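# Sort boxes: full ones into tote, empty onto desks

## Task

Find every box in the room. Each box that has something in it must end up completely inside the tote. Each empty box must be put back on the desk it belongs to. Everything must stay in place without the robot holding or propping it, and the robot must not tip over or be left leaning.

## Robot and tools

The robot is a simulated Hello Robot Stretch 3. It has one arm and no sideways motion. A two-wheeled base (0.33 m long, 0.34 m wide) carries a vertical mast with a lift, and a telescoping arm on the lift reaches out to the robot's RIGHT. To move the gripper forward or back you drive the base. The base turns on the spot about the point between its wheels, 0.05 m behind its front edge. With the arm in and the wrist folded, a turn sweeps a 0.28 m radius; an unfolded, level wrist reaches past that circle. Now and then a loose object may get nudged by something other than the robot.

Frames: the base frame has its origin on the floor between the drive wheels, x forward, y left, z up. hand_pose is given in the base frame, at the point where the closed fingertips meet. The odometry frame is the base frame at the scene's start. base_odometry counts wheel turns only, so slip shows up as travel. Heading is positive to the left, in -3.142 to 3.142.

execute_actions takes "actions", a list run in order; an empty list just returns the current state and images. Each action may have "robot", "steps" (1 to 450 control steps at 30 per second; default 1) and "until". An action with only "steps" just waits. "robot" is one command, a list of up to 8 commands run one after another, or {"stop": true}, which brakes everything and clears the queue. A command can hold:
- "base": exactly one of {"translate_m": d}, a relative drive in metres along the robot's heading (forward positive, |d| at most 1), or {"rotate_rad": d}, a relative turn in place in radians (left/counter-clockwise positive, |d| at most 3.2). Both are offsets from where the base is when that command begins.
- "joints": absolute targets by name, any subset; unnamed joints keep their targets. lift_m 0 to 1.1 (arm height on the mast); arm_m 0 to 0.52 (extension); wrist_yaw_rad -1.345 to 4.42 (0 along the arm, positive toward the front, 3.0 folded over the base); wrist_pitch_rad -1.57 to 0.451 (negative tips fingers down); wrist_roll_rad -2.911 to 2.911; gripper_m -0.089 to 0.179 (bigger is wider; the real fingertip gap is about 0.007 smaller when nearly shut and 0.025 smaller when wide, zero below 0.007); head_pan_rad -3.953 to 1.73 (0 ahead, positive left, -1.57 looks along the arm); head_tilt_rad -1.53 to 0.419 (negative looks down).
- "contact_limits": {"arm_m": n}, effort percent 1 to 100 at which the arm halts; lower is gentler, too low halts at once. It lasts until the next arm_m command.
- In a list, {"pause_s": s} waits up to 15 s.
Base and joint motions in one command start together and keep running across later actions and while you think. A new command overrides at once and discards the rest of an older queue. Any invalid value rejects the whole call and nothing runs.

"until" ends the action early. {"robot": {"status": "ended"}} fires when nothing reads moving and no queue runs. You can also compare fields, e.g. {"robot": {"lift_m": [">", 0.3], "base_status": ["!=", "moving"]}}, using readings, *_goal, *_status, base_status, refusals, queue, queue_left; {"any": {"status": "ended"}} fires when any one motion ends. Numbers compare as printed, so never wait on "=" for a reading.

zoom_image takes "camera" (head_camera, nav_camera or wrist_camera) and "region" [x0, y0, x1, y1] in pixels of that camera's last image, top-left origin, at most 504 by 504. head_camera is 896x504, nav_camera 672x504 fisheye, wrist_camera 644x364. Head cameras follow head pan and tilt; the wrist camera rides on the gripper.

finished_scene takes "scene" (the current scene number) and is final; only call it once everything has stopped and the boxes sit where they should without help.

Result lines: base_status shows progress as (moved of goal). joint_status per joint: moving, done, off_target (rested short, may still push), contact_stop (arm or lift pushed hard and went slack), time_out, stopped, not_commanded, torque_fault (a wrist servo shut off for 10 s; that joint is limp and refuses goals). measured_speeds, motor_effort (percent, peak in brackets, offset and noisy), refusals, queue and queue_left, lines starting refused:, dropped: or replaced:, and robot.on_its_own when a goal was changed by the robot, a joint is slack or off, effort at rest is unusual, or base_tilt differs by 3 degrees or more from the start. lidar_m gives 12 distances in 30-degree sectors counter-clockwise from straight ahead (4th left, 7th behind, 10th right), in a plane 0.17 m up. wrist_depth_mm and head_depth_mm are 7x7 grids of median depth.

Fast base speed (0.30 m/s, 1.9 rad/s) needs lift_m below 0.30, arm_m below 0.03 and wrist_yaw_rad above 2.54; otherwise 0.10 m/s and 0.63 rad/s.

Gripping: command gripper_m below the object's width; releasing needs at least 0.02 above where the pads touched. Neither the reading nor done proves a hold, so check images or effort. Too hard a squeeze triggers a stall guard that weakens the grip.

Avoid: folding or unfolding the wrist unless lift_m is 0.32 to 0.95, pitch -0.4 and roll near 0 (otherwise it can hit the robot); with yaw below -0.4, keep pitch at -0.5 or lower. Pushing the arm into something solid with the gripper above about 0.45 m, pushing again after a contact_stop, driving while gripping or pressing on something fixed, and snagging furniture (worst in reverse) can all tip the robot. If it leans, undo the last move in small steps, release contact, and lower lift_m to about 0.2 if needed. Drops, slams, hard hits and strong pushes count against you.

Each tool is called after "Call:" by a JSON object that holds its "op" and its "data".

## Session

Call:
{"op": "execute_actions", "data": {"actions": []}}

Scene clock: 0.00 s.
robot.base_odometry: x=+0.000 y=+0.000 heading=+0.000 (m, m, rad; robot's odometry frame)
robot.turned_by_wheels: +0.000 (rad since the last result)
robot.turned_by_imu: +0.000 (rad since the last result)
robot.base_tilt: forward=+0.4 right=+0.3 (deg)
robot.lidar_m: 0.85 1.26 1.90 1.21 0.95 0.93 1.00 1.54 1.52 1.03 0.81 0.79
robot.head_depth_mm: 738 746 746 761 773 780 784 / 811 816 823 827 833 837 842 / 875 878 881 888 894 900 901 / 942 948 954 955 967 971 977 / 1022 1031 1036 1044 1045 1058 1063 / 1120 1123 1137 1146 1150 1159 1173 / 1242 1238 1256 1263 1281 1285 1295
robot.base_status: not_commanded
robot.joint_positions: lift_m=+0.387 arm_m=+0.002 wrist_yaw_rad=+3.094 wrist_pitch_rad=-0.634 wrist_roll_rad=-0.018 gripper_m=+0.037 head_pan_rad=+0.012 head_tilt_rad=-0.002
robot.joint_goals: lift_m=+0.387 arm_m=+0.002 wrist_yaw_rad=+3.094 wrist_pitch_rad=-0.634 wrist_roll_rad=-0.018 gripper_m=+0.037 head_pan_rad=+0.012 head_tilt_rad=-0.002
robot.joint_status: lift_m=not_commanded arm_m=not_commanded wrist_yaw_rad=not_commanded wrist_pitch_rad=not_commanded wrist_roll_rad=not_commanded gripper_m=not_commanded head_pan_rad=not_commanded head_tilt_rad=not_commanded
robot.measured_speeds: translate_m=+0.000 rotate_rad=+0.000 lift_m=+0.000 arm_m=+0.000 wrist_yaw_rad=+0.000 wrist_pitch_rad=+0.000 wrist_roll_rad=+0.000 head_pan_rad=+0.000 head_tilt_rad=+0.000
robot: refusals=0 queue=idle queue_left=0
robot.motor_effort: left_wheel=-1 right_wheel=-1 lift_m=+25 arm_m=+0 wrist_yaw_rad=+0 wrist_pitch_rad=+6 wrist_roll_rad=+0 gripper_m=-1 head_pan_rad=+0 head_tilt_rad=+3 (%)
robot.hand_pose: x=-0.0121 y=+0.0452 z=+0.3542 quat_wxyz=(+0.235, +0.671, +0.207, +0.673) (m; robot's base frame)
robot.wrist_depth_mm: 712 891 - - - - - / 762 938 - - - 955 889 / 791 916 928 873 806 757 727 / 796 806 749 720 677 658 632 / 723 678 639 621 608 567 552 / 607 588 - - - 507 487 / 537 523 - - 464 453 436
pictures: head_camera (sideways: a quarter turn clockwise sets it upright), nav_camera (sideways: a quarter turn counterclockwise sets it upright), wrist_camera
Images, in order (width x height): head_camera 896x504, nav_camera 672x504, wrist_camera 644x364.

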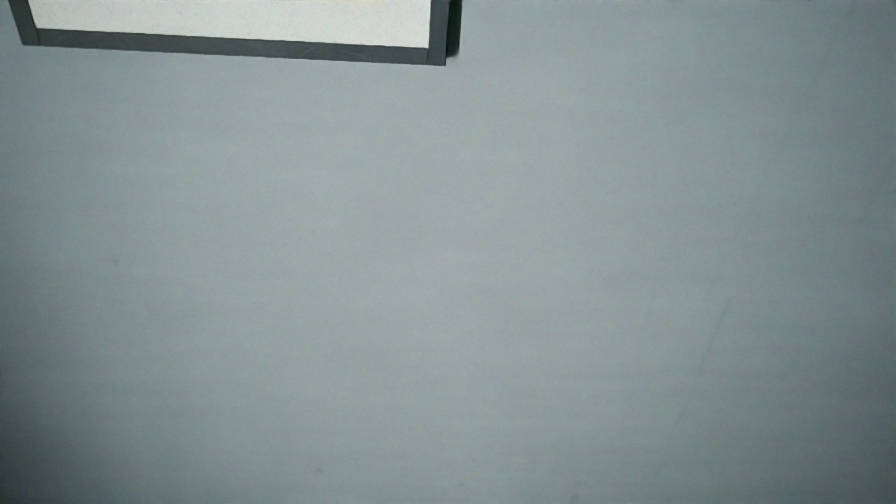

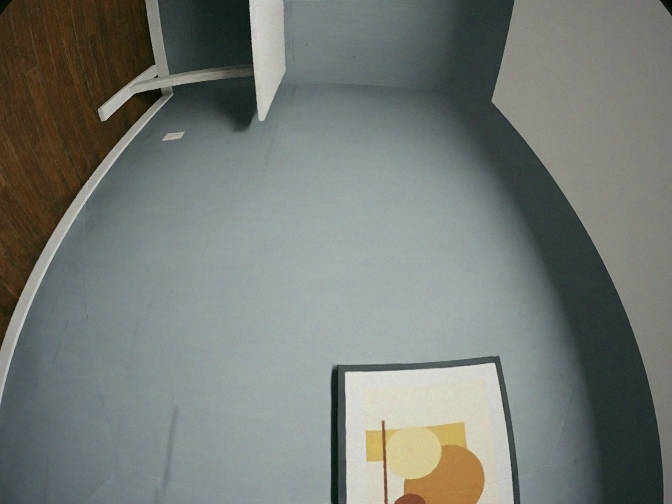

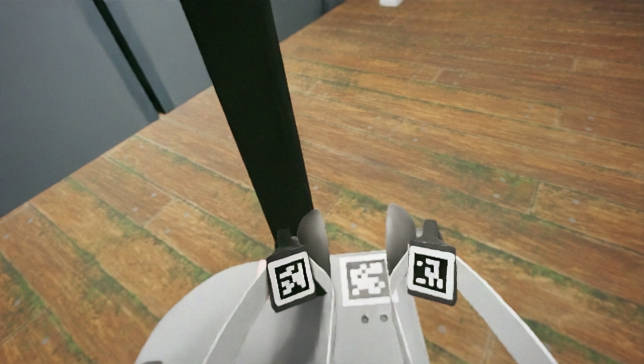

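Call:
{"op": "execute_actions", "data": {"actions": [{"robot":{"joints":{"head_pan_rad":1.2,"head_tilt_rad":-0.5}},"steps":200,"until":{"robot":{"status":"ended"}}}]}}

Call:
{"op": "execute_actions", "data": {"actions": [{"robot":{"joints":{"head_pan_rad":-1.2,"head_tilt_rad":-0.5}},"steps":200,"until":{"robot":{"status":"ended"}}}]}}

Call:
{"op": "execute_actions", "data": {"actions": [{"robot":{"joints":{"head_pan_rad":-2.4,"head_tilt_rad":-0.5}},"steps":200,"until":{"robot":{"status":"ended"}}}]}}

Call:
{"op": "execute_actions", "data": {"actions": [{"robot":{"joints":{"head_pan_rad":-3.7,"head_tilt_rad":-0.5}},"steps":200,"until":{"robot":{"status":"ended"}}}]}}

Scene clock: 5.27 s.
robot.base_odometry: x=+0.000 y=+0.000 heading=+0.000 (m, m, rad; robot's odometry frame)
robot.turned_by_wheels: +0.000 (rad since the last result)
robot.turned_by_imu: +0.001 (rad since the last result)
robot.base_tilt: forward=+0.4 right=+0.2 (deg)
robot.lidar_m: 0.85 1.26 1.90 1.21 0.95 0.93 1.00 1.54 1.52 1.03 0.80 0.79
robot.head_depth_mm: 1823 1588 2143 2300 1898 1547 1305 / 1870 1749 2219 2343 1871 1549 1304 / 1905 1757 2298 2407 1890 1545 1311 / 1952 1749 2365 2442 1870 1543 1302 / 2006 1820 2252 2219 1893 1553 1310 / 1763 1756 1968 2097 1891 1548 1308 / 1489 1563 1618 1712 1787 1539 1304
robot.base_status: not_commanded
robot.joint_positions: lift_m=+0.387 arm_m=+0.002 wrist_yaw_rad=+3.094 wrist_pitch_rad=-0.634 wrist_roll_rad=-0.018 gripper_m=+0.037 head_pan_rad=+1.193 head_tilt_rad=-0.493
robot.joint_goals: lift_m=+0.387 arm_m=+0.002 wrist_yaw_rad=+3.094 wrist_pitch_rad=-0.634 wrist_roll_rad=-0.018 gripper_m=+0.037 head_pan_rad=+1.200 head_tilt_rad=-0.500
robot.joint_status: lift_m=not_commanded arm_m=not_commanded wrist_yaw_rad=not_commanded wrist_pitch_rad=not_commanded wrist_roll_rad=not_commanded gripper_m=not_commanded head_pan_rad=done head_tilt_rad=done
robot.measured_speeds: translate_m=+0.000 rotate_rad=+0.000 lift_m=+0.000 arm_m=+0.000 wrist_yaw_rad=+0.000 wrist_pitch_rad=+0.000 wrist_roll_rad=+0.000 head_pan_rad=+0.000 head_tilt_rad=+0.000
robot: refusals=0 queue=done queue_left=0
robot.motor_effort: left_wheel=-1(1) right_wheel=-1(1) lift_m=+25(25) arm_m=+0(1) wrist_yaw_rad=+1(0) wrist_pitch_rad=+6(6) wrist_roll_rad=+0(1) gripper_m=+0(0) head_pan_rad=+2(28) head_tilt_rad=-4(36) (%)
robot.hand_pose: x=-0.0121 y=+0.0452 z=+0.3542 quat_wxyz=(+0.235, +0.671, +0.207, +0.673) (m; robot's base frame)
robot.wrist_depth_mm: 736 878 - - - - - / 754 943 - - - 933 884 / 789 924 920 851 812 774 731 / 800 806 768 716 686 648 628 / 710 671 648 622 603 567 543 / 606 582 - - - 503 484 / 530 522 - - 457 453 440
pictures: head_camera (sideways: a quarter turn clockwise sets it upright), nav_camera (sideways: a quarter turn counterclockwise sets it upright), wrist_camera
Images, in order (width x height): head_camera 896x504, nav_camera 672x504, wrist_camera 644x364.

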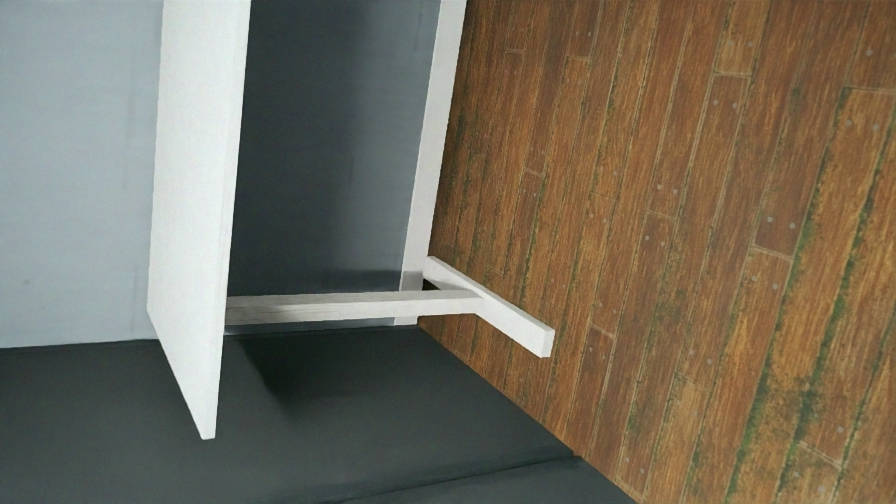

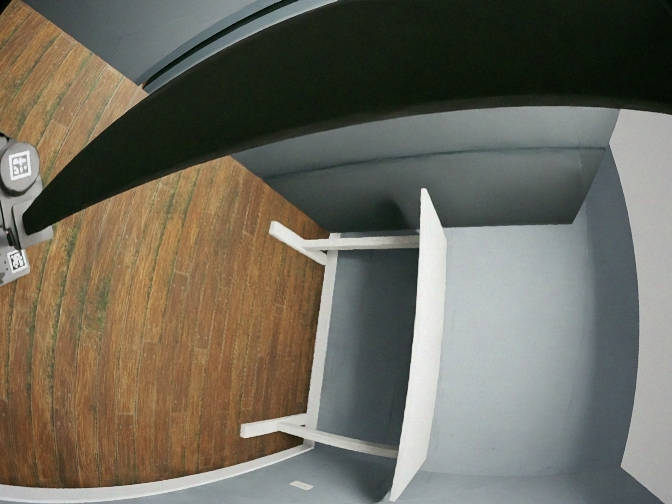

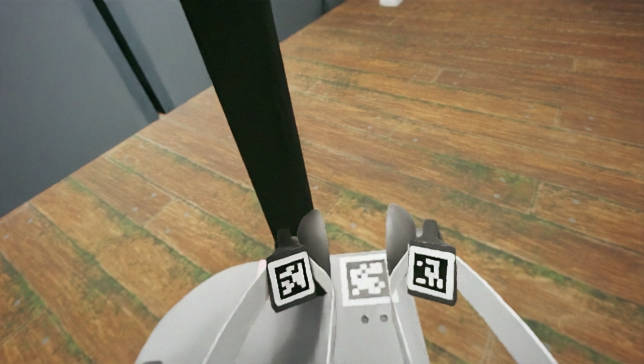

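Scene clock: 7.03 s.
robot.base_odometry: x=+0.000 y=+0.000 heading=+0.000 (m, m, rad; robot's odometry frame)
robot.turned_by_wheels: +0.000 (rad since the last result)
robot.turned_by_imu: +0.000 (rad since the last result)
robot.base_tilt: forward=+0.3 right=+0.2 (deg)
robot.lidar_m: 0.85 1.26 1.90 1.21 0.95 0.94 1.00 1.54 1.52 1.03 0.81 0.79
robot.head_depth_mm: 897 997 1115 1266 1462 1550 1305 / 842 932 1043 1169 1333 1470 1303 / 796 875 972 1082 1222 1406 1308 / 759 828 914 1011 1133 1293 1302 / 723 784 862 947 1061 1191 1274 / 687 745 812 888 985 1102 1226 / 659 712 769 838 927 1030 1160
robot.base_status: not_commanded
robot.joint_positions: lift_m=+0.387 arm_m=+0.002 wrist_yaw_rad=+3.094 wrist_pitch_rad=-0.634 wrist_roll_rad=-0.018 gripper_m=+0.037 head_pan_rad=-1.193 head_tilt_rad=-0.494
robot.joint_goals: lift_m=+0.387 arm_m=+0.002 wrist_yaw_rad=+3.094 wrist_pitch_rad=-0.634 wrist_roll_rad=-0.018 gripper_m=+0.037 head_pan_rad=-1.200 head_tilt_rad=-0.500
robot.joint_status: lift_m=not_commanded arm_m=not_commanded wrist_yaw_rad=not_commanded wrist_pitch_rad=not_commanded wrist_roll_rad=not_commanded gripper_m=not_commanded head_pan_rad=done head_tilt_rad=done
robot.measured_speeds: translate_m=+0.000 rotate_rad=+0.000 lift_m=+0.000 arm_m=+0.000 wrist_yaw_rad=+0.000 wrist_pitch_rad=+0.000 wrist_roll_rad=+0.000 head_pan_rad=+0.000 head_tilt_rad=+0.000
robot: refusals=0 queue=done queue_left=0
robot.motor_effort: left_wheel=-1(1) right_wheel=-1(1) lift_m=+26(25) arm_m=+0(1) wrist_yaw_rad=+0(0) wrist_pitch_rad=+6(5) wrist_roll_rad=+0(0) gripper_m=+0(0) head_pan_rad=-3(29) head_tilt_rad=-3(3) (%)
robot.hand_pose: x=-0.0121 y=+0.0452 z=+0.3542 quat_wxyz=(+0.235, +0.671, +0.207, +0.673) (m; robot's base frame)
robot.wrist_depth_mm: 740 883 - - - - - / 754 924 - - - 939 867 / 793 911 940 870 813 769 741 / 803 801 766 724 688 656 627 / 714 674 645 623 605 566 554 / 606 583 - - - 499 483 / 529 522 - - 466 452 437
pictures: head_camera (sideways: a quarter turn clockwise sets it upright), nav_camera (sideways: a quarter turn counterclockwise sets it upright), wrist_camera
Images, in order (width x height): head_camera 896x504, nav_camera 672x504, wrist_camera 644x364.

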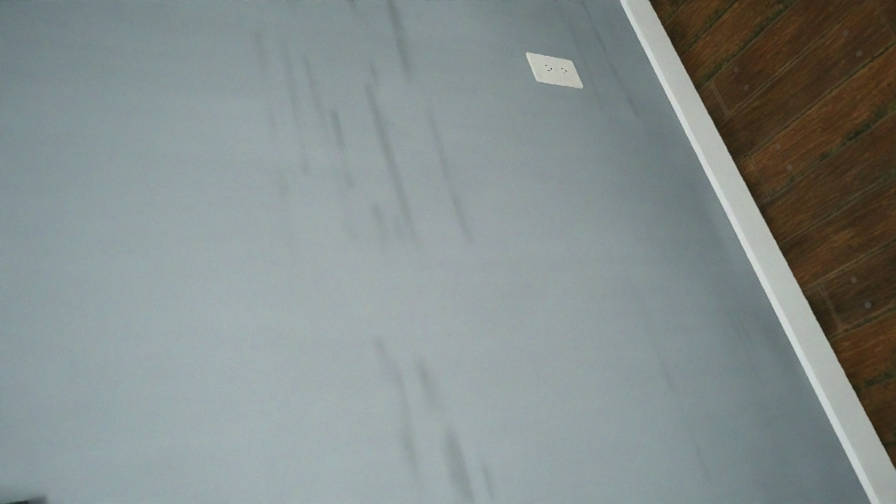

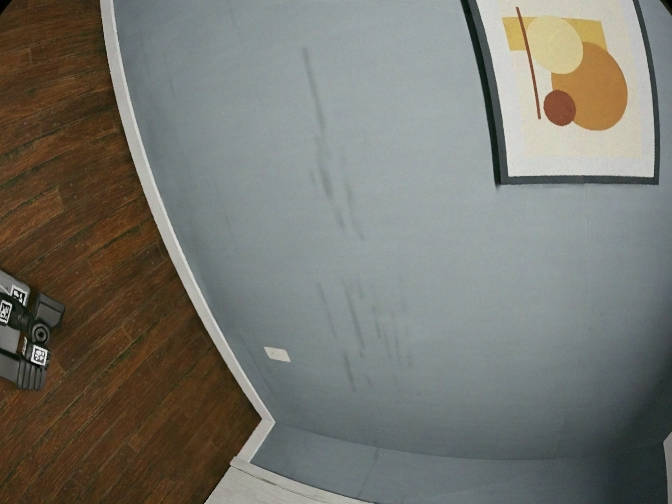

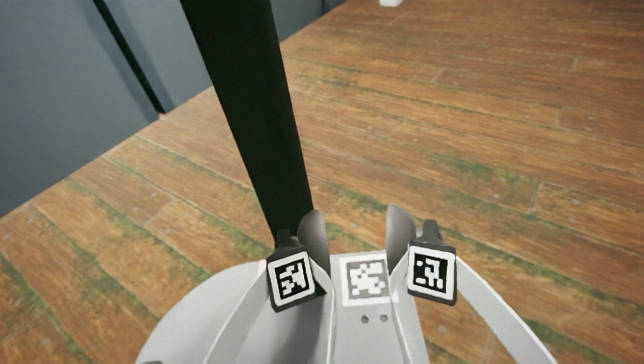

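Scene clock: 8.23 s.
robot.base_odometry: x=+0.000 y=+0.000 heading=+0.000 (m, m, rad; robot's odometry frame)
robot.turned_by_wheels: +0.000 (rad since the last result)
robot.turned_by_imu: +0.000 (rad since the last result)
robot.base_tilt: forward=+0.3 right=+0.1 (deg)
robot.lidar_m: 0.85 1.26 1.91 1.21 0.95 0.93 1.00 1.55 1.52 1.03 0.81 0.79
robot.head_depth_mm: 1384 1508 1678 1867 1919 1542 1301 / 1361 1488 1631 1833 1902 1538 1302 / 1323 1439 1595 1781 1875 1539 1308 / 1316 1421 1557 1744 1850 1542 1304 / 1297 1404 1548 1720 1823 1545 1300 / 1272 1385 1519 1686 1815 1546 1303 / 1261 1366 1501 1653 1795 1549 1308
robot.base_status: not_commanded
robot.joint_positions: lift_m=+0.387 arm_m=+0.002 wrist_yaw_rad=+3.094 wrist_pitch_rad=-0.634 wrist_roll_rad=-0.018 gripper_m=+0.037 head_pan_rad=-2.393 head_tilt_rad=-0.494
robot.joint_goals: lift_m=+0.387 arm_m=+0.002 wrist_yaw_rad=+3.094 wrist_pitch_rad=-0.634 wrist_roll_rad=-0.018 gripper_m=+0.037 head_pan_rad=-2.400 head_tilt_rad=-0.500
robot.joint_status: lift_m=not_commanded arm_m=not_commanded wrist_yaw_rad=not_commanded wrist_pitch_rad=not_commanded wrist_roll_rad=not_commanded gripper_m=not_commanded head_pan_rad=done head_tilt_rad=done
robot.measured_speeds: translate_m=+0.000 rotate_rad=+0.000 lift_m=+0.000 arm_m=+0.000 wrist_yaw_rad=+0.000 wrist_pitch_rad=+0.000 wrist_roll_rad=+0.000 head_pan_rad=+0.000 head_tilt_rad=+0.000
robot: refusals=0 queue=done queue_left=0
robot.motor_effort: left_wheel=-1(1) right_wheel=-1(1) lift_m=+25(25) arm_m=+1(1) wrist_yaw_rad=+0(0) wrist_pitch_rad=+5(5) wrist_roll_rad=+0(0) gripper_m=-1(2) head_pan_rad=-3(26) head_tilt_rad=-3(3) (%)
robot.hand_pose: x=-0.0121 y=+0.0452 z=+0.3542 quat_wxyz=(+0.235, +0.671, +0.207, +0.673) (m; robot's base frame)
robot.wrist_depth_mm: 727 883 - - - - - / 770 942 - - - 948 870 / 792 905 926 869 810 773 733 / 791 805 757 720 688 654 629 / 719 676 630 615 610 572 550 / 608 583 - - - 507 485 / 530 519 - - 461 452 439
pictures: head_camera (sideways: a quarter turn clockwise sets it upright), nav_camera (sideways: a quarter turn counterclockwise sets it upright), wrist_camera
Images, in order (width x height): head_camera 896x504, nav_camera 672x504, wrist_camera 644x364.

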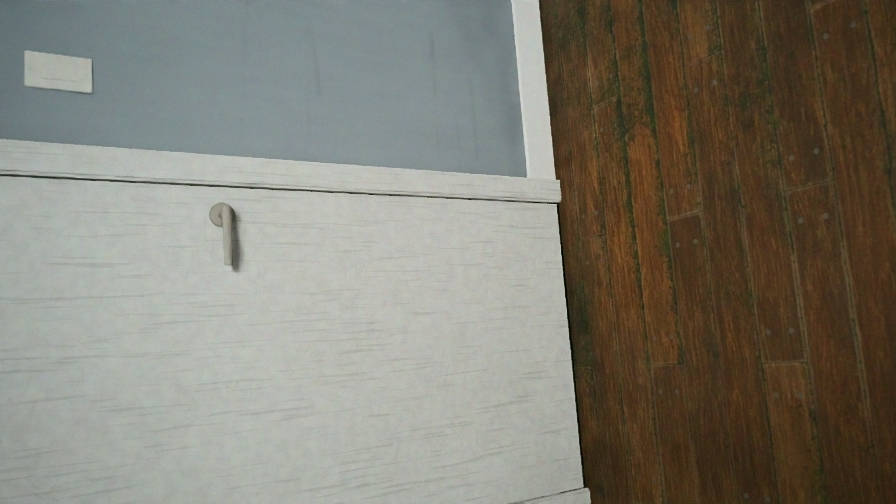

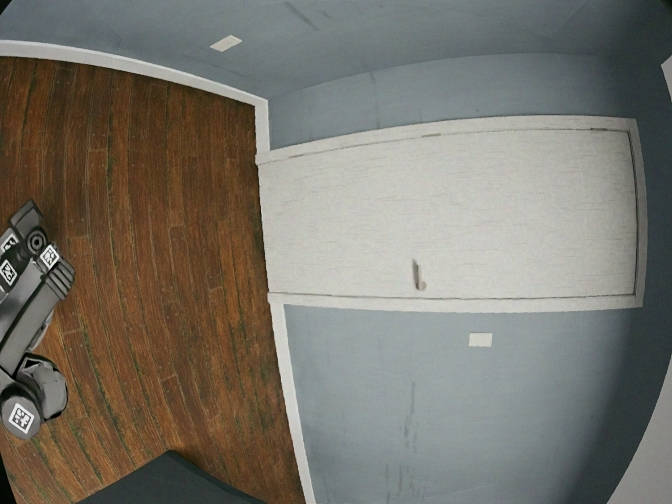

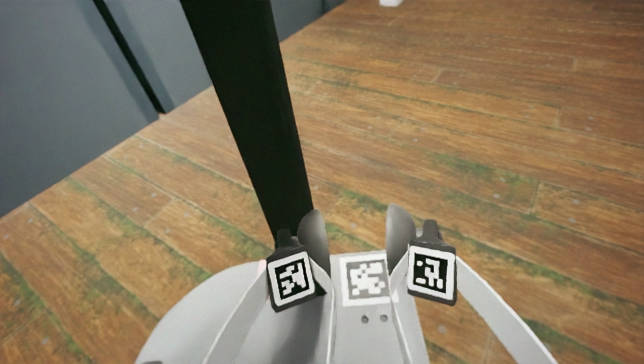

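Scene clock: 9.50 s.
robot.base_odometry: x=+0.000 y=+0.000 heading=+0.000 (m, m, rad; robot's odometry frame)
robot.turned_by_wheels: +0.000 (rad since the last result)
robot.turned_by_imu: +0.000 (rad since the last result)
robot.base_tilt: forward=+0.4 right=+0.1 (deg)
robot.lidar_m: 0.85 1.26 1.91 1.21 0.95 0.94 1.00 1.55 1.52 1.03 0.80 0.79
robot.head_depth_mm: 765 830 909 1006 1127 1279 1313 / 771 838 927 1026 1141 1290 1308 / 782 852 940 1039 1157 1316 1302 / 793 865 945 1052 1184 1348 1309 / 798 871 964 1061 1197 1366 1305 / 810 881 968 1081 1215 1398 1312 / 819 894 983 1097 1242 1422 1305
robot.base_status: not_commanded
robot.joint_positions: lift_m=+0.387 arm_m=+0.002 wrist_yaw_rad=+3.094 wrist_pitch_rad=-0.634 wrist_roll_rad=-0.018 gripper_m=+0.037 head_pan_rad=-3.693 head_tilt_rad=-0.494
robot.joint_goals: lift_m=+0.387 arm_m=+0.002 wrist_yaw_rad=+3.094 wrist_pitch_rad=-0.634 wrist_roll_rad=-0.018 gripper_m=+0.037 head_pan_rad=-3.700 head_tilt_rad=-0.500
robot.joint_status: lift_m=not_commanded arm_m=not_commanded wrist_yaw_rad=not_commanded wrist_pitch_rad=not_commanded wrist_roll_rad=not_commanded gripper_m=not_commanded head_pan_rad=done head_tilt_rad=done
robot.measured_speeds: translate_m=+0.000 rotate_rad=+0.000 lift_m=+0.000 arm_m=+0.000 wrist_yaw_rad=+0.000 wrist_pitch_rad=+0.000 wrist_roll_rad=+0.000 head_pan_rad=+0.000 head_tilt_rad=+0.000
robot: refusals=0 queue=done queue_left=0
robot.motor_effort: left_wheel=-1(1) right_wheel=-1(1) lift_m=+25(26) arm_m=+0(1) wrist_yaw_rad=+1(0) wrist_pitch_rad=+5(6) wrist_roll_rad=+1(0) gripper_m=+1(0) head_pan_rad=-3(28) head_tilt_rad=-3(3) (%)
robot.hand_pose: x=-0.0121 y=+0.0452 z=+0.3542 quat_wxyz=(+0.235, +0.671, +0.207, +0.673) (m; robot's base frame)
robot.wrist_depth_mm: 714 883 - - - - - / 751 935 - - - 935 867 / 789 911 939 855 811 772 735 / 794 790 760 719 686 650 625 / 702 667 643 619 609 563 553 / 613 587 - - - 506 485 / 531 521 - - 458 455 435
pictures: head_camera (sideways: a quarter turn clockwise sets it upright), nav_camera (sideways: a quarter turn counterclockwise sets it upright), wrist_camera
Images, in order (width x height): head_camera 896x504, nav_camera 672x504, wrist_camera 644x364.

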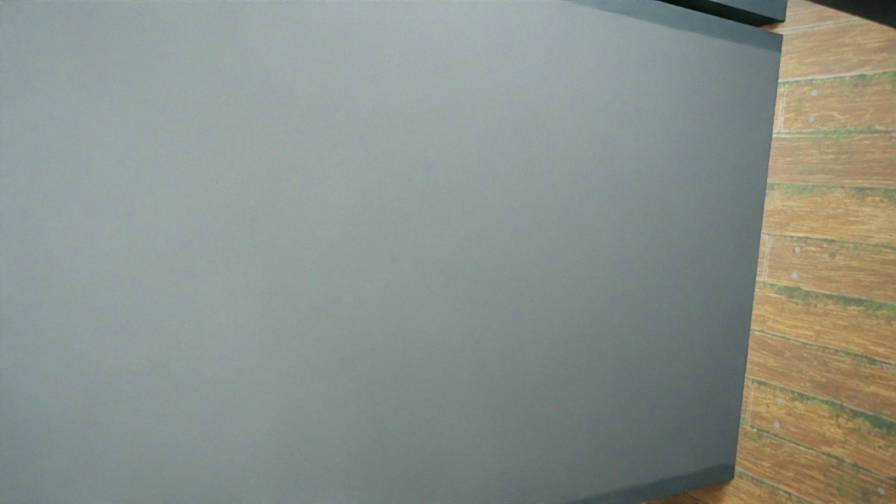

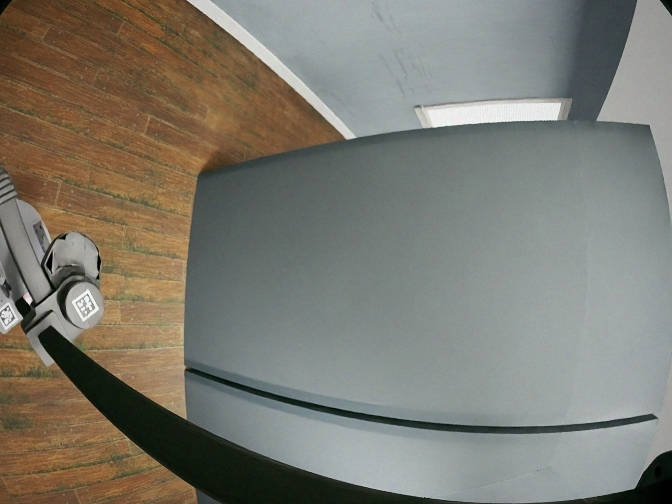

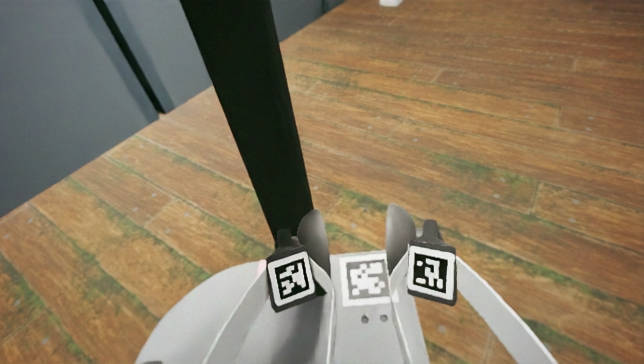

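Call:
{"op": "execute_actions", "data": {"actions": [{"robot":{"joints":{"head_pan_rad":1.05,"head_tilt_rad":-0.25,"lift_m":0.28,"wrist_pitch_rad":-0.4}},"steps":200,"until":{"robot":{"status":"ended"}}}]}}

Scene clock: 20.30 s.
robot.base_odometry: x=+0.000 y=+0.000 heading=+0.000 (m, m, rad; robot's odometry frame)
robot.turned_by_wheels: +0.000 (rad since the last result)
robot.turned_by_imu: +0.001 (rad since the last result)
robot.base_tilt: forward=+0.3 right=+0.2 (deg)
robot.lidar_m: 0.85 1.26 1.90 1.21 0.95 0.93 1.00 1.54 1.52 1.03 0.80 0.79
robot.head_depth_mm: 1872 1943 2024 2174 2285 1976 1588 / 1872 1980 2056 2191 2331 1988 1578 / 1898 1996 2063 2224 2331 1980 1564 / 1946 2035 2100 2258 2388 1970 1569 / 1949 2046 2123 2281 2406 1966 1569 / 1954 2079 2127 2266 2380 1961 1564 / 1968 2047 1991 2126 2198 1954 1559
robot.base_status: not_commanded
robot.joint_positions: lift_m=+0.280 arm_m=+0.002 wrist_yaw_rad=+3.094 wrist_pitch_rad=-0.420 wrist_roll_rad=-0.018 gripper_m=+0.037 head_pan_rad=+1.043 head_tilt_rad=-0.260
robot.joint_goals: lift_m=+0.280 arm_m=+0.002 wrist_yaw_rad=+3.094 wrist_pitch_rad=-0.400 wrist_roll_rad=-0.018 gripper_m=+0.037 head_pan_rad=+1.050 head_tilt_rad=-0.250
robot.joint_status: lift_m=done arm_m=not_commanded wrist_yaw_rad=not_commanded wrist_pitch_rad=done wrist_roll_rad=not_commanded gripper_m=not_commanded head_pan_rad=done head_tilt_rad=done
robot.measured_speeds: translate_m=+0.000 rotate_rad=+0.000 lift_m=+0.000 arm_m=+0.000 wrist_yaw_rad=+0.000 wrist_pitch_rad=+0.000 wrist_roll_rad=+0.000 head_pan_rad=+0.000 head_tilt_rad=+0.000
robot: refusals=0 queue=done queue_left=0
robot.motor_effort: left_wheel=-1(1) right_wheel=-1(1) lift_m=+15(23) arm_m=+1(0) wrist_yaw_rad=+0(0) wrist_pitch_rad=+9(7) wrist_roll_rad=+1(1) gripper_m=-1(0) head_pan_rad=+3(27) head_tilt_rad=+6(28) (%)
robot.hand_pose: x=-0.0106 y=+0.0771 z=+0.2927 quat_wxyz=(+0.163, +0.688, +0.133, +0.694) (m; robot's base frame)
robot.wrist_depth_mm: 716 858 - - - - - / 736 887 - - - - - / 765 925 - - 969 906 846 / 788 871 844 775 737 694 657 / 738 692 658 621 612 558 537 / 579 561 557 - - 484 461 / 488 493 - - 419 411 397
pictures: head_camera (sideways: a quarter turn clockwise sets it upright), nav_camera (sideways: a quarter turn counterclockwise sets it upright), wrist_camera
Images, in order (width x height): head_camera 896x504, nav_camera 672x504, wrist_camera 644x364.

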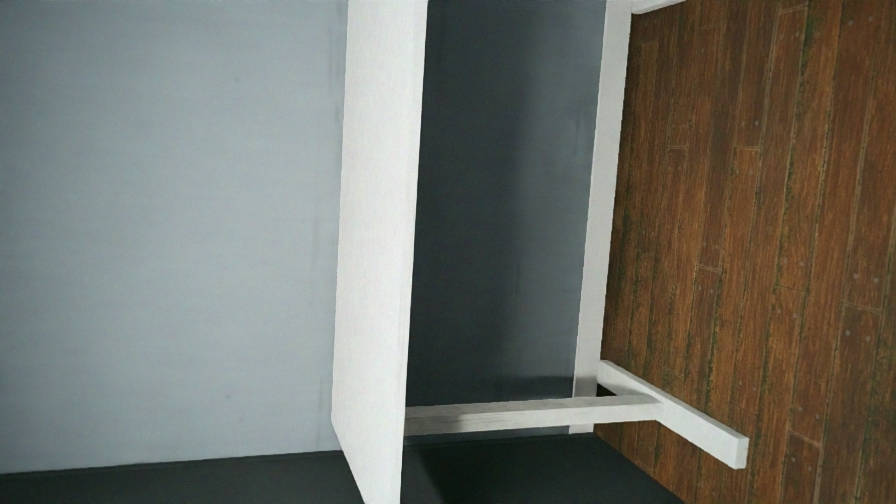

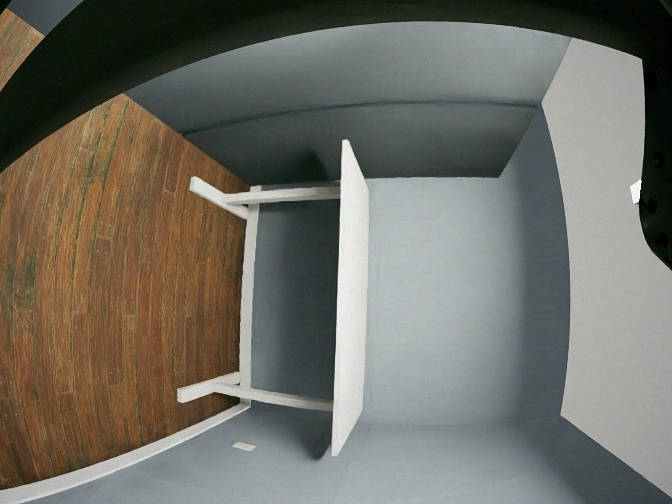

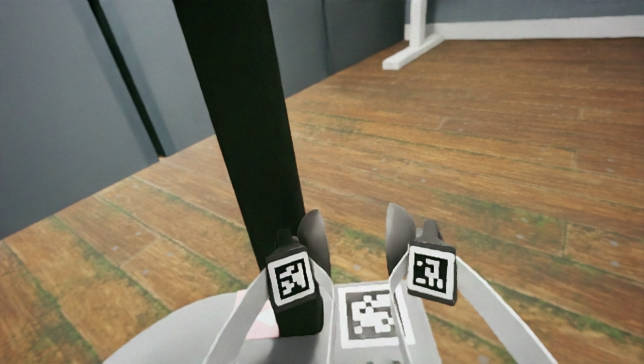

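Call:
{"op": "execute_actions", "data": {"actions": [{"robot":[{"base":{"rotate_rad":-2.16},"joints":{"head_pan_rad":-1.2,"head_tilt_rad":-0.5}},{"base":{"translate_m":1.0}}],"steps":450,"until":{"robot":{"status":"ended"}}}]}}

Scene clock: 30.27 s.
robot.base_odometry: x=-0.556 y=-0.831 heading=-2.160 (m, m, rad; robot's odometry frame)
robot.turned_by_wheels: -2.160 (rad since the last result)
robot.turned_by_imu: -2.118 (rad since the last result)
robot.base_tilt: forward=+0.4 right=+0.2 (deg)
robot.lidar_m: 0.53 0.56 0.75 0.74 0.77 1.11 2.79 1.33 1.08 1.76 0.70 0.54
robot.head_depth_mm: 1958 2334 2871 2412 1899 1558 1306 / 1491 1682 1978 2243 1878 1541 1308 / 1176 1319 1485 1701 1813 1544 1309 / 990 1080 1186 1313 1476 1509 1307 / 845 912 986 1079 1195 1318 1298 / 741 790 848 914 989 1081 1173 / 659 697 740 782 807 871 957
robot.base_status: done (translate_m +1.0000 of +1.0000)
robot.joint_positions: lift_m=+0.280 arm_m=+0.002 wrist_yaw_rad=+3.094 wrist_pitch_rad=-0.419 wrist_roll_rad=-0.018 gripper_m=+0.037 head_pan_rad=-1.193 head_tilt_rad=-0.494
robot.joint_goals: lift_m=+0.280 arm_m=+0.002 wrist_yaw_rad=+3.094 wrist_pitch_rad=-0.400 wrist_roll_rad=-0.018 gripper_m=+0.037 head_pan_rad=-1.200 head_tilt_rad=-0.500
robot.joint_status: lift_m=done arm_m=not_commanded wrist_yaw_rad=not_commanded wrist_pitch_rad=done wrist_roll_rad=not_commanded gripper_m=not_commanded head_pan_rad=done head_tilt_rad=done
robot.measured_speeds: translate_m=+0.000 rotate_rad=+0.000 lift_m=+0.000 arm_m=+0.000 wrist_yaw_rad=+0.000 wrist_pitch_rad=+0.000 wrist_roll_rad=+0.000 head_pan_rad=+0.000 head_tilt_rad=+0.000
robot: refusals=0 queue=done queue_left=0
robot.motor_effort: left_wheel=+0(8) right_wheel=-2(9) lift_m=+15(15) arm_m=+0(1) wrist_yaw_rad=+0(0) wrist_pitch_rad=+8(9) wrist_roll_rad=+0(0) gripper_m=+0(1) head_pan_rad=-2(27) head_tilt_rad=-3(24) (%)
robot.hand_pose: x=-0.0106 y=+0.0771 z=+0.2928 quat_wxyz=(+0.163, +0.688, +0.132, +0.694) (m; robot's base frame)
robot.wrist_depth_mm: 757 754 - 720 713 698 682 / 822 798 - 781 783 752 714 / 922 881 875 845 846 799 733 / 959 889 831 772 746 689 653 / 743 690 661 619 605 573 535 / 584 564 563 - - 476 456 / 491 494 - - 421 412 397
pictures: head_camera (sideways: a quarter turn clockwise sets it upright), nav_camera (sideways: a quarter turn counterclockwise sets it upright), wrist_camera
Images, in order (width x height): head_camera 896x504, nav_camera 672x504, wrist_camera 644x364.

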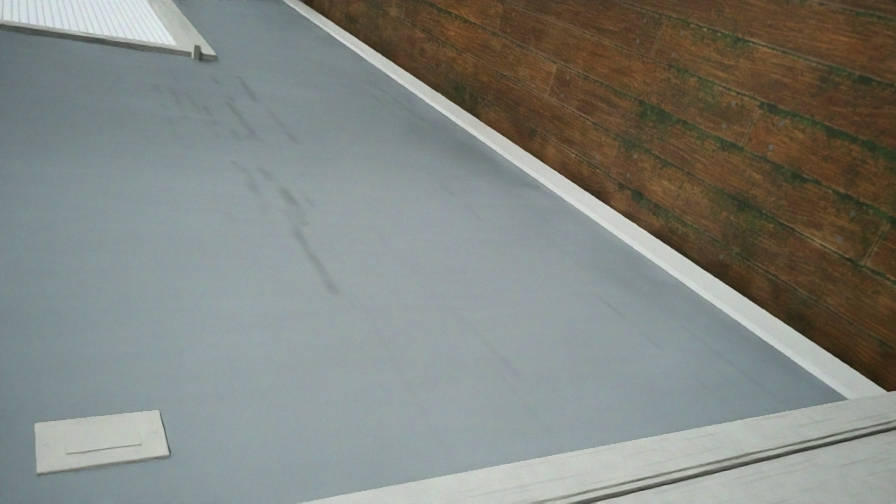

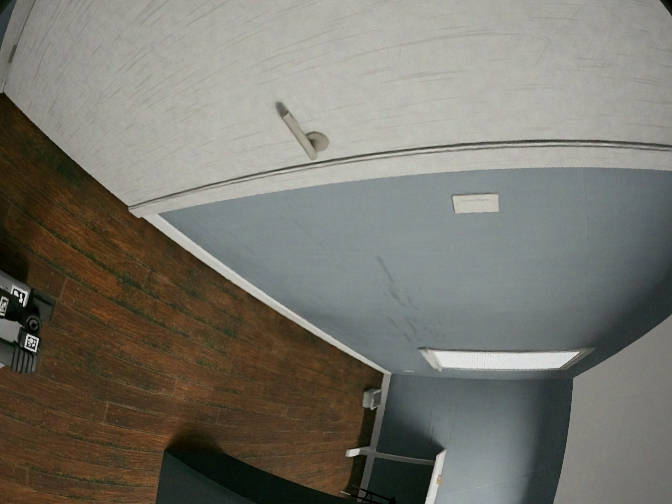

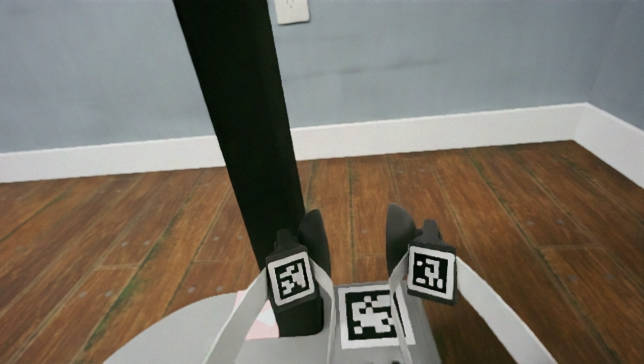

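Call:
{"op": "execute_actions", "data": {"actions": [{"robot":[{"base":{"translate_m":0.1},"joints":{"head_pan_rad":0.0,"head_tilt_rad":-0.5}},{"base":{"rotate_rad":-1.59}}],"steps":450,"until":{"robot":{"status":"ended"}}}]}}

Scene clock: 37.57 s.
robot.base_odometry: x=-0.611 y=-0.915 heading=+2.533 (m, m, rad; robot's odometry frame)
robot.turned_by_wheels: -1.590 (rad since the last result)
robot.turned_by_imu: -1.558 (rad since the last result)
robot.base_tilt: forward=+0.4 right=+0.2 (deg)
robot.lidar_m: 1.43 0.58 0.44 0.43 0.46 0.68 0.73 0.77 1.11 2.89 1.34 1.12
robot.head_depth_mm: 3312 3600 3394 2445 1876 1539 1306 / 3356 3657 3433 2424 1880 1541 1298 / 3438 3670 3416 2416 1878 1540 1302 / 3289 3617 3189 2383 1884 1551 1298 / 1994 2152 2268 2246 1890 1551 1303 / 1399 1464 1508 1561 1605 1511 1308 / 1079 1106 1132 1156 1191 1223 1222
robot.base_status: done (rotate_rad -1.5899 of -1.5900)
robot.joint_positions: lift_m=+0.280 arm_m=+0.002 wrist_yaw_rad=+3.094 wrist_pitch_rad=-0.419 wrist_roll_rad=-0.018 gripper_m=+0.037 head_pan_rad=-0.007 head_tilt_rad=-0.494
robot.joint_goals: lift_m=+0.280 arm_m=+0.002 wrist_yaw_rad=+3.094 wrist_pitch_rad=-0.400 wrist_roll_rad=-0.018 gripper_m=+0.037 head_pan_rad=+0.000 head_tilt_rad=-0.500
robot.joint_status: lift_m=done arm_m=not_commanded wrist_yaw_rad=not_commanded wrist_pitch_rad=done wrist_roll_rad=not_commanded gripper_m=not_commanded head_pan_rad=done head_tilt_rad=done
robot.measured_speeds: translate_m=+0.000 rotate_rad=+0.000 lift_m=+0.000 arm_m=+0.000 wrist_yaw_rad=+0.000 wrist_pitch_rad=+0.000 wrist_roll_rad=+0.000 head_pan_rad=+0.000 head_tilt_rad=+0.000
robot: refusals=0 queue=done queue_left=0
robot.motor_effort: left_wheel=+0(7) right_wheel=-2(9) lift_m=+15(15) arm_m=+0(0) wrist_yaw_rad=+0(0) wrist_pitch_rad=+8(8) wrist_roll_rad=+1(0) gripper_m=+0(0) head_pan_rad=+2(27) head_tilt_rad=-3(3) (%)
robot.hand_pose: x=-0.0106 y=+0.0771 z=+0.2929 quat_wxyz=(+0.163, +0.688, +0.132, +0.694) (m; robot's base frame)
robot.wrist_depth_mm: 476 448 - 436 428 424 421 / 519 482 - 470 465 462 451 / 580 548 537 526 514 504 496 / 638 620 594 580 569 555 543 / 678 653 633 617 599 563 537 / 581 565 562 - - 477 457 / 496 491 - - 420 413 400
pictures: head_camera (sideways: a quarter turn clockwise sets it upright), nav_camera (sideways: a quarter turn counterclockwise sets it upright), wrist_camera
Images, in order (width x height): head_camera 896x504, nav_camera 672x504, wrist_camera 644x364.

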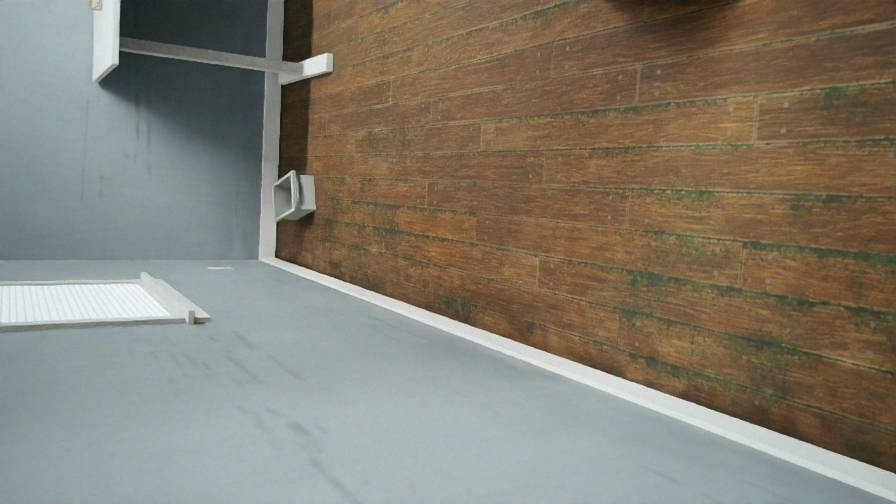

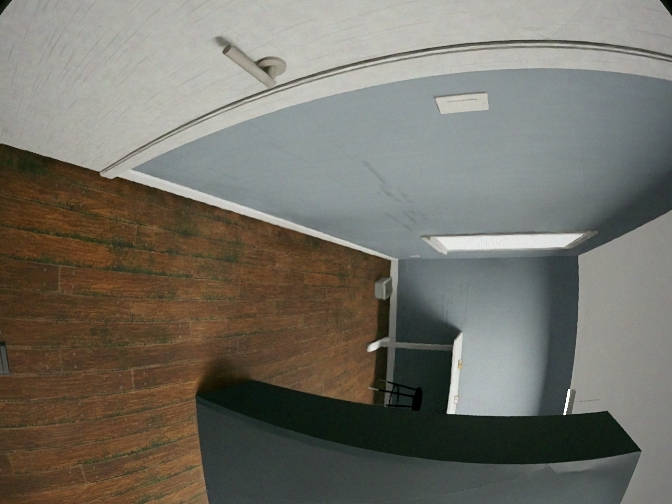

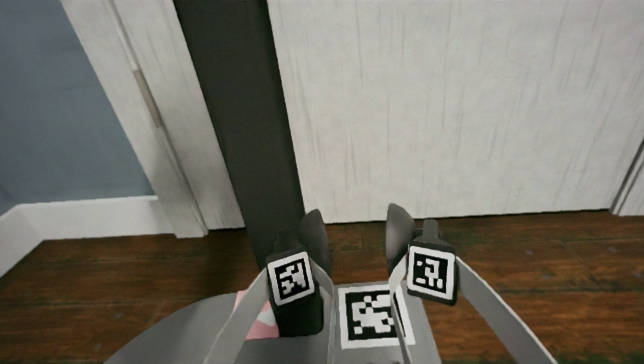

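Call:
{"op": "execute_actions", "data": {"actions": [{"robot":[{"base":{"rotate_rad":-0.10},"joints":{"head_pan_rad":0.0,"head_tilt_rad":-0.7}},{"base":{"translate_m":0.8}}],"steps":450,"until":{"robot":{"status":"ended"}}}]}}

Scene clock: 47.97 s.
robot.base_odometry: x=-1.219 y=-0.394 heading=+2.433 (m, m, rad; robot's odometry frame)
robot.turned_by_wheels: -0.100 (rad since the last result)
robot.turned_by_imu: -0.095 (rad since the last result)
robot.base_tilt: forward=+0.3 right=+0.2 (deg)
robot.lidar_m: 2.17 0.71 0.50 0.48 0.50 0.64 1.52 1.56 2.09 0.93 0.52 0.66
robot.head_depth_mm: 2849 2944 2292 1874 1568 1349 1181 / 2776 2845 2278 1845 1568 1342 1181 / 2815 3011 2318 1849 1561 1353 1183 / 2818 2890 2291 1855 1569 1351 1183 / 2793 3025 2311 1863 1572 1355 1182 / 2276 2279 2144 1855 1568 1347 1193 / 1512 1548 1537 1543 1498 1332 1194
robot.base_status: done (translate_m +0.8000 of +0.8000)
robot.joint_positions: lift_m=+0.280 arm_m=+0.002 wrist_yaw_rad=+3.094 wrist_pitch_rad=-0.419 wrist_roll_rad=-0.018 gripper_m=+0.037 head_pan_rad=-0.007 head_tilt_rad=-0.692
robot.joint_goals: lift_m=+0.280 arm_m=+0.002 wrist_yaw_rad=+3.094 wrist_pitch_rad=-0.400 wrist_roll_rad=-0.018 gripper_m=+0.037 head_pan_rad=+0.000 head_tilt_rad=-0.700
robot.joint_status: lift_m=done arm_m=not_commanded wrist_yaw_rad=not_commanded wrist_pitch_rad=done wrist_roll_rad=not_commanded gripper_m=not_commanded head_pan_rad=done head_tilt_rad=done
robot.measured_speeds: translate_m=+0.000 rotate_rad=+0.000 lift_m=+0.000 arm_m=+0.000 wrist_yaw_rad=+0.000 wrist_pitch_rad=+0.000 wrist_roll_rad=+0.000 head_pan_rad=+0.000 head_tilt_rad=+0.000
robot: refusals=0 queue=done queue_left=0
robot.motor_effort: left_wheel=+0(7) right_wheel=-2(9) lift_m=+15(15) arm_m=+0(0) wrist_yaw_rad=+0(0) wrist_pitch_rad=+8(9) wrist_roll_rad=+1(1) gripper_m=-1(1) head_pan_rad=+2(2) head_tilt_rad=-4(25) (%)
robot.hand_pose: x=-0.0106 y=+0.0771 z=+0.2929 quat_wxyz=(+0.163, +0.688, +0.132, +0.694) (m; robot's base frame)
robot.wrist_depth_mm: 445 463 - 480 486 490 498 / 487 493 - 519 529 532 540 / 531 537 562 578 573 588 593 / 583 592 617 613 628 635 622 / 653 647 642 615 605 565 538 / 585 568 559 - - 478 457 / 488 488 - - 421 414 398
pictures: head_camera (sideways: a quarter turn clockwise sets it upright), nav_camera (sideways: a quarter turn counterclockwise sets it upright), wrist_camera
Images, in order (width x height): head_camera 896x504, nav_camera 672x504, wrist_camera 644x364.

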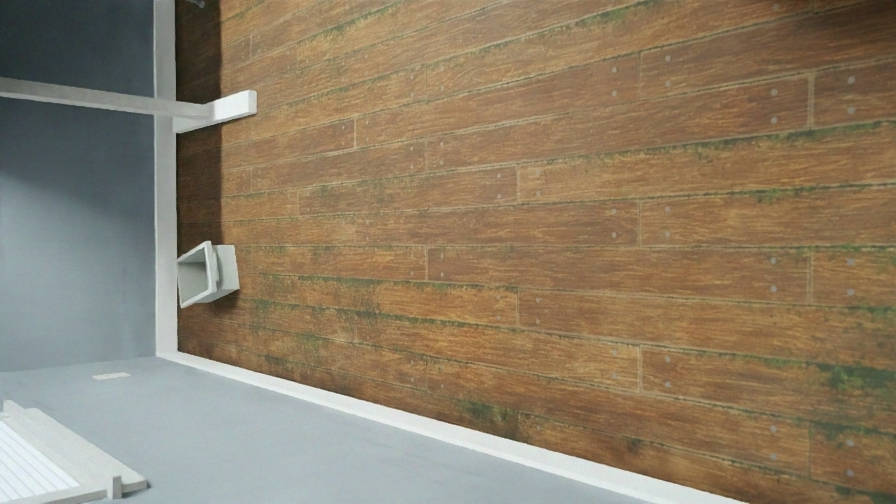

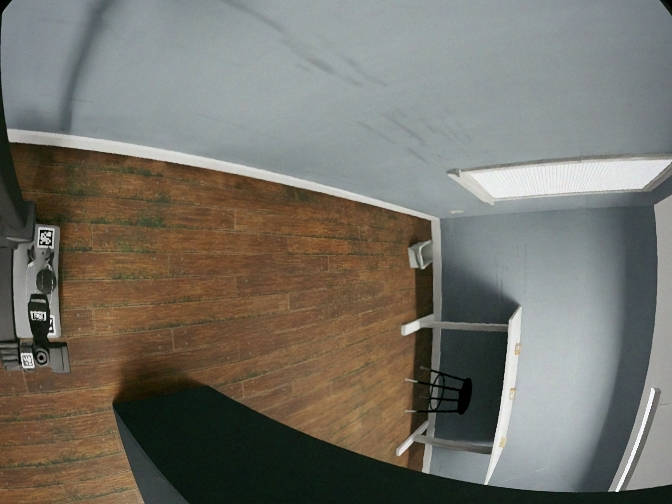

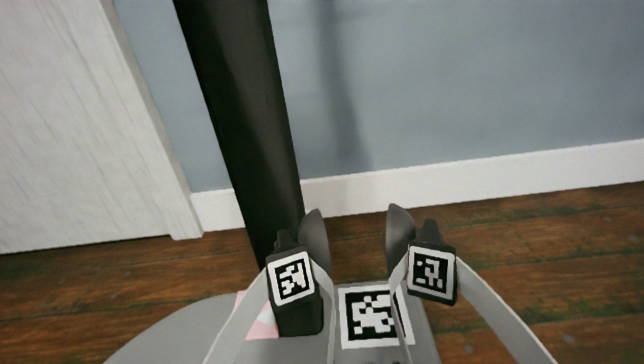

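Call:
{"op": "execute_actions", "data": {"actions": [{"robot":[{"base":{"translate_m":0.9},"joints":{"head_pan_rad":-1.0,"head_tilt_rad":-0.5}}],"steps":450,"until":{"robot":{"status":"ended"}}}]}}

Scene clock: 55.00 s.
robot.base_odometry: x=-1.902 y=+0.191 heading=+2.433 (m, m, rad; robot's odometry frame)
robot.turned_by_wheels: +0.000 (rad since the last result)
robot.turned_by_imu: +0.002 (rad since the last result)
robot.base_tilt: forward=+0.3 right=+0.2 (deg)
robot.lidar_m: 1.95 0.76 0.54 0.51 0.53 0.70 1.71 0.65 0.50 1.34 3.07 2.16
robot.head_depth_mm: 2793 3023 3127 2382 1851 1522 1301 / 2935 3099 3117 2386 1859 1519 1293 / 3079 3385 3296 2390 1863 1519 1293 / 3298 3599 3290 2377 1852 1522 1302 / 3151 3335 3273 2361 1868 1527 1291 / 2821 3015 2979 2364 1860 1537 1292 / 2546 2644 2824 2365 1860 1529 1290
robot.base_status: done (translate_m +0.9000 of +0.9000)
robot.joint_positions: lift_m=+0.280 arm_m=+0.002 wrist_yaw_rad=+3.094 wrist_pitch_rad=-0.419 wrist_roll_rad=-0.018 gripper_m=+0.037 head_pan_rad=-0.993 head_tilt_rad=-0.507
robot.joint_goals: lift_m=+0.280 arm_m=+0.002 wrist_yaw_rad=+3.094 wrist_pitch_rad=-0.400 wrist_roll_rad=-0.018 gripper_m=+0.037 head_pan_rad=-1.000 head_tilt_rad=-0.500
robot.joint_status: lift_m=done arm_m=not_commanded wrist_yaw_rad=not_commanded wrist_pitch_rad=done wrist_roll_rad=not_commanded gripper_m=not_commanded head_pan_rad=done head_tilt_rad=done
robot.measured_speeds: translate_m=+0.000 rotate_rad=+0.000 lift_m=+0.000 arm_m=+0.000 wrist_yaw_rad=+0.000 wrist_pitch_rad=+0.000 wrist_roll_rad=+0.000 head_pan_rad=+0.000 head_tilt_rad=+0.000
robot: refusals=0 queue=done queue_left=0
robot.motor_effort: left_wheel=+0(6) right_wheel=-2(5) lift_m=+15(15) arm_m=+0(0) wrist_yaw_rad=+0(0) wrist_pitch_rad=+8(9) wrist_roll_rad=+0(1) gripper_m=-1(1) head_pan_rad=-3(26) head_tilt_rad=+4(25) (%)
robot.hand_pose: x=-0.0106 y=+0.0771 z=+0.2929 quat_wxyz=(+0.163, +0.688, +0.132, +0.694) (m; robot's base frame)
robot.wrist_depth_mm: 493 498 - 511 518 521 526 / 533 543 - 552 554 569 574 / 581 589 608 607 620 620 631 / 649 652 665 658 670 660 653 / 695 673 653 613 605 567 543 / 586 568 555 - - 483 458 / 493 491 - - 421 412 397
pictures: head_camera (sideways: a quarter turn clockwise sets it upright), nav_camera (sideways: a quarter turn counterclockwise sets it upright), wrist_camera
Images, in order (width x height): head_camera 896x504, nav_camera 672x504, wrist_camera 644x364.

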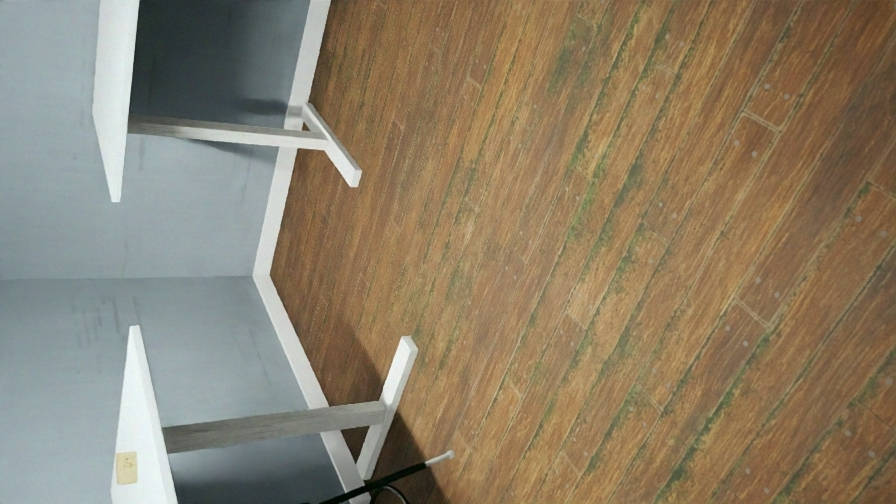

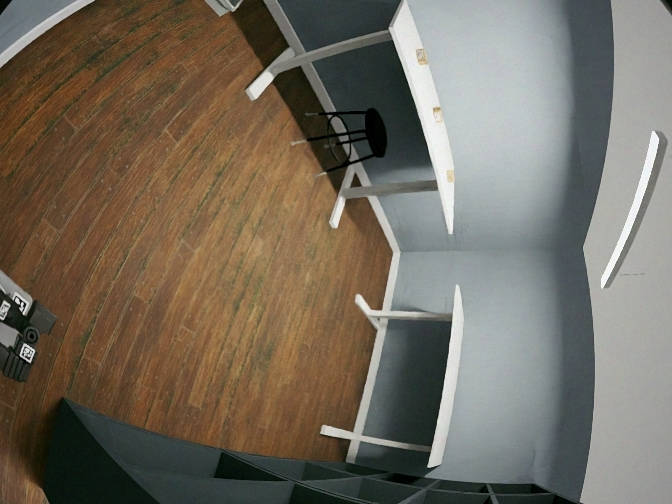

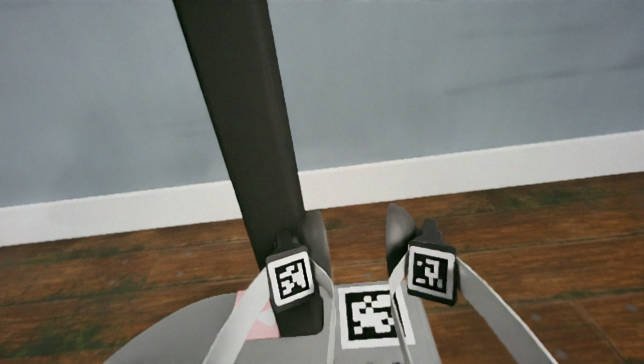

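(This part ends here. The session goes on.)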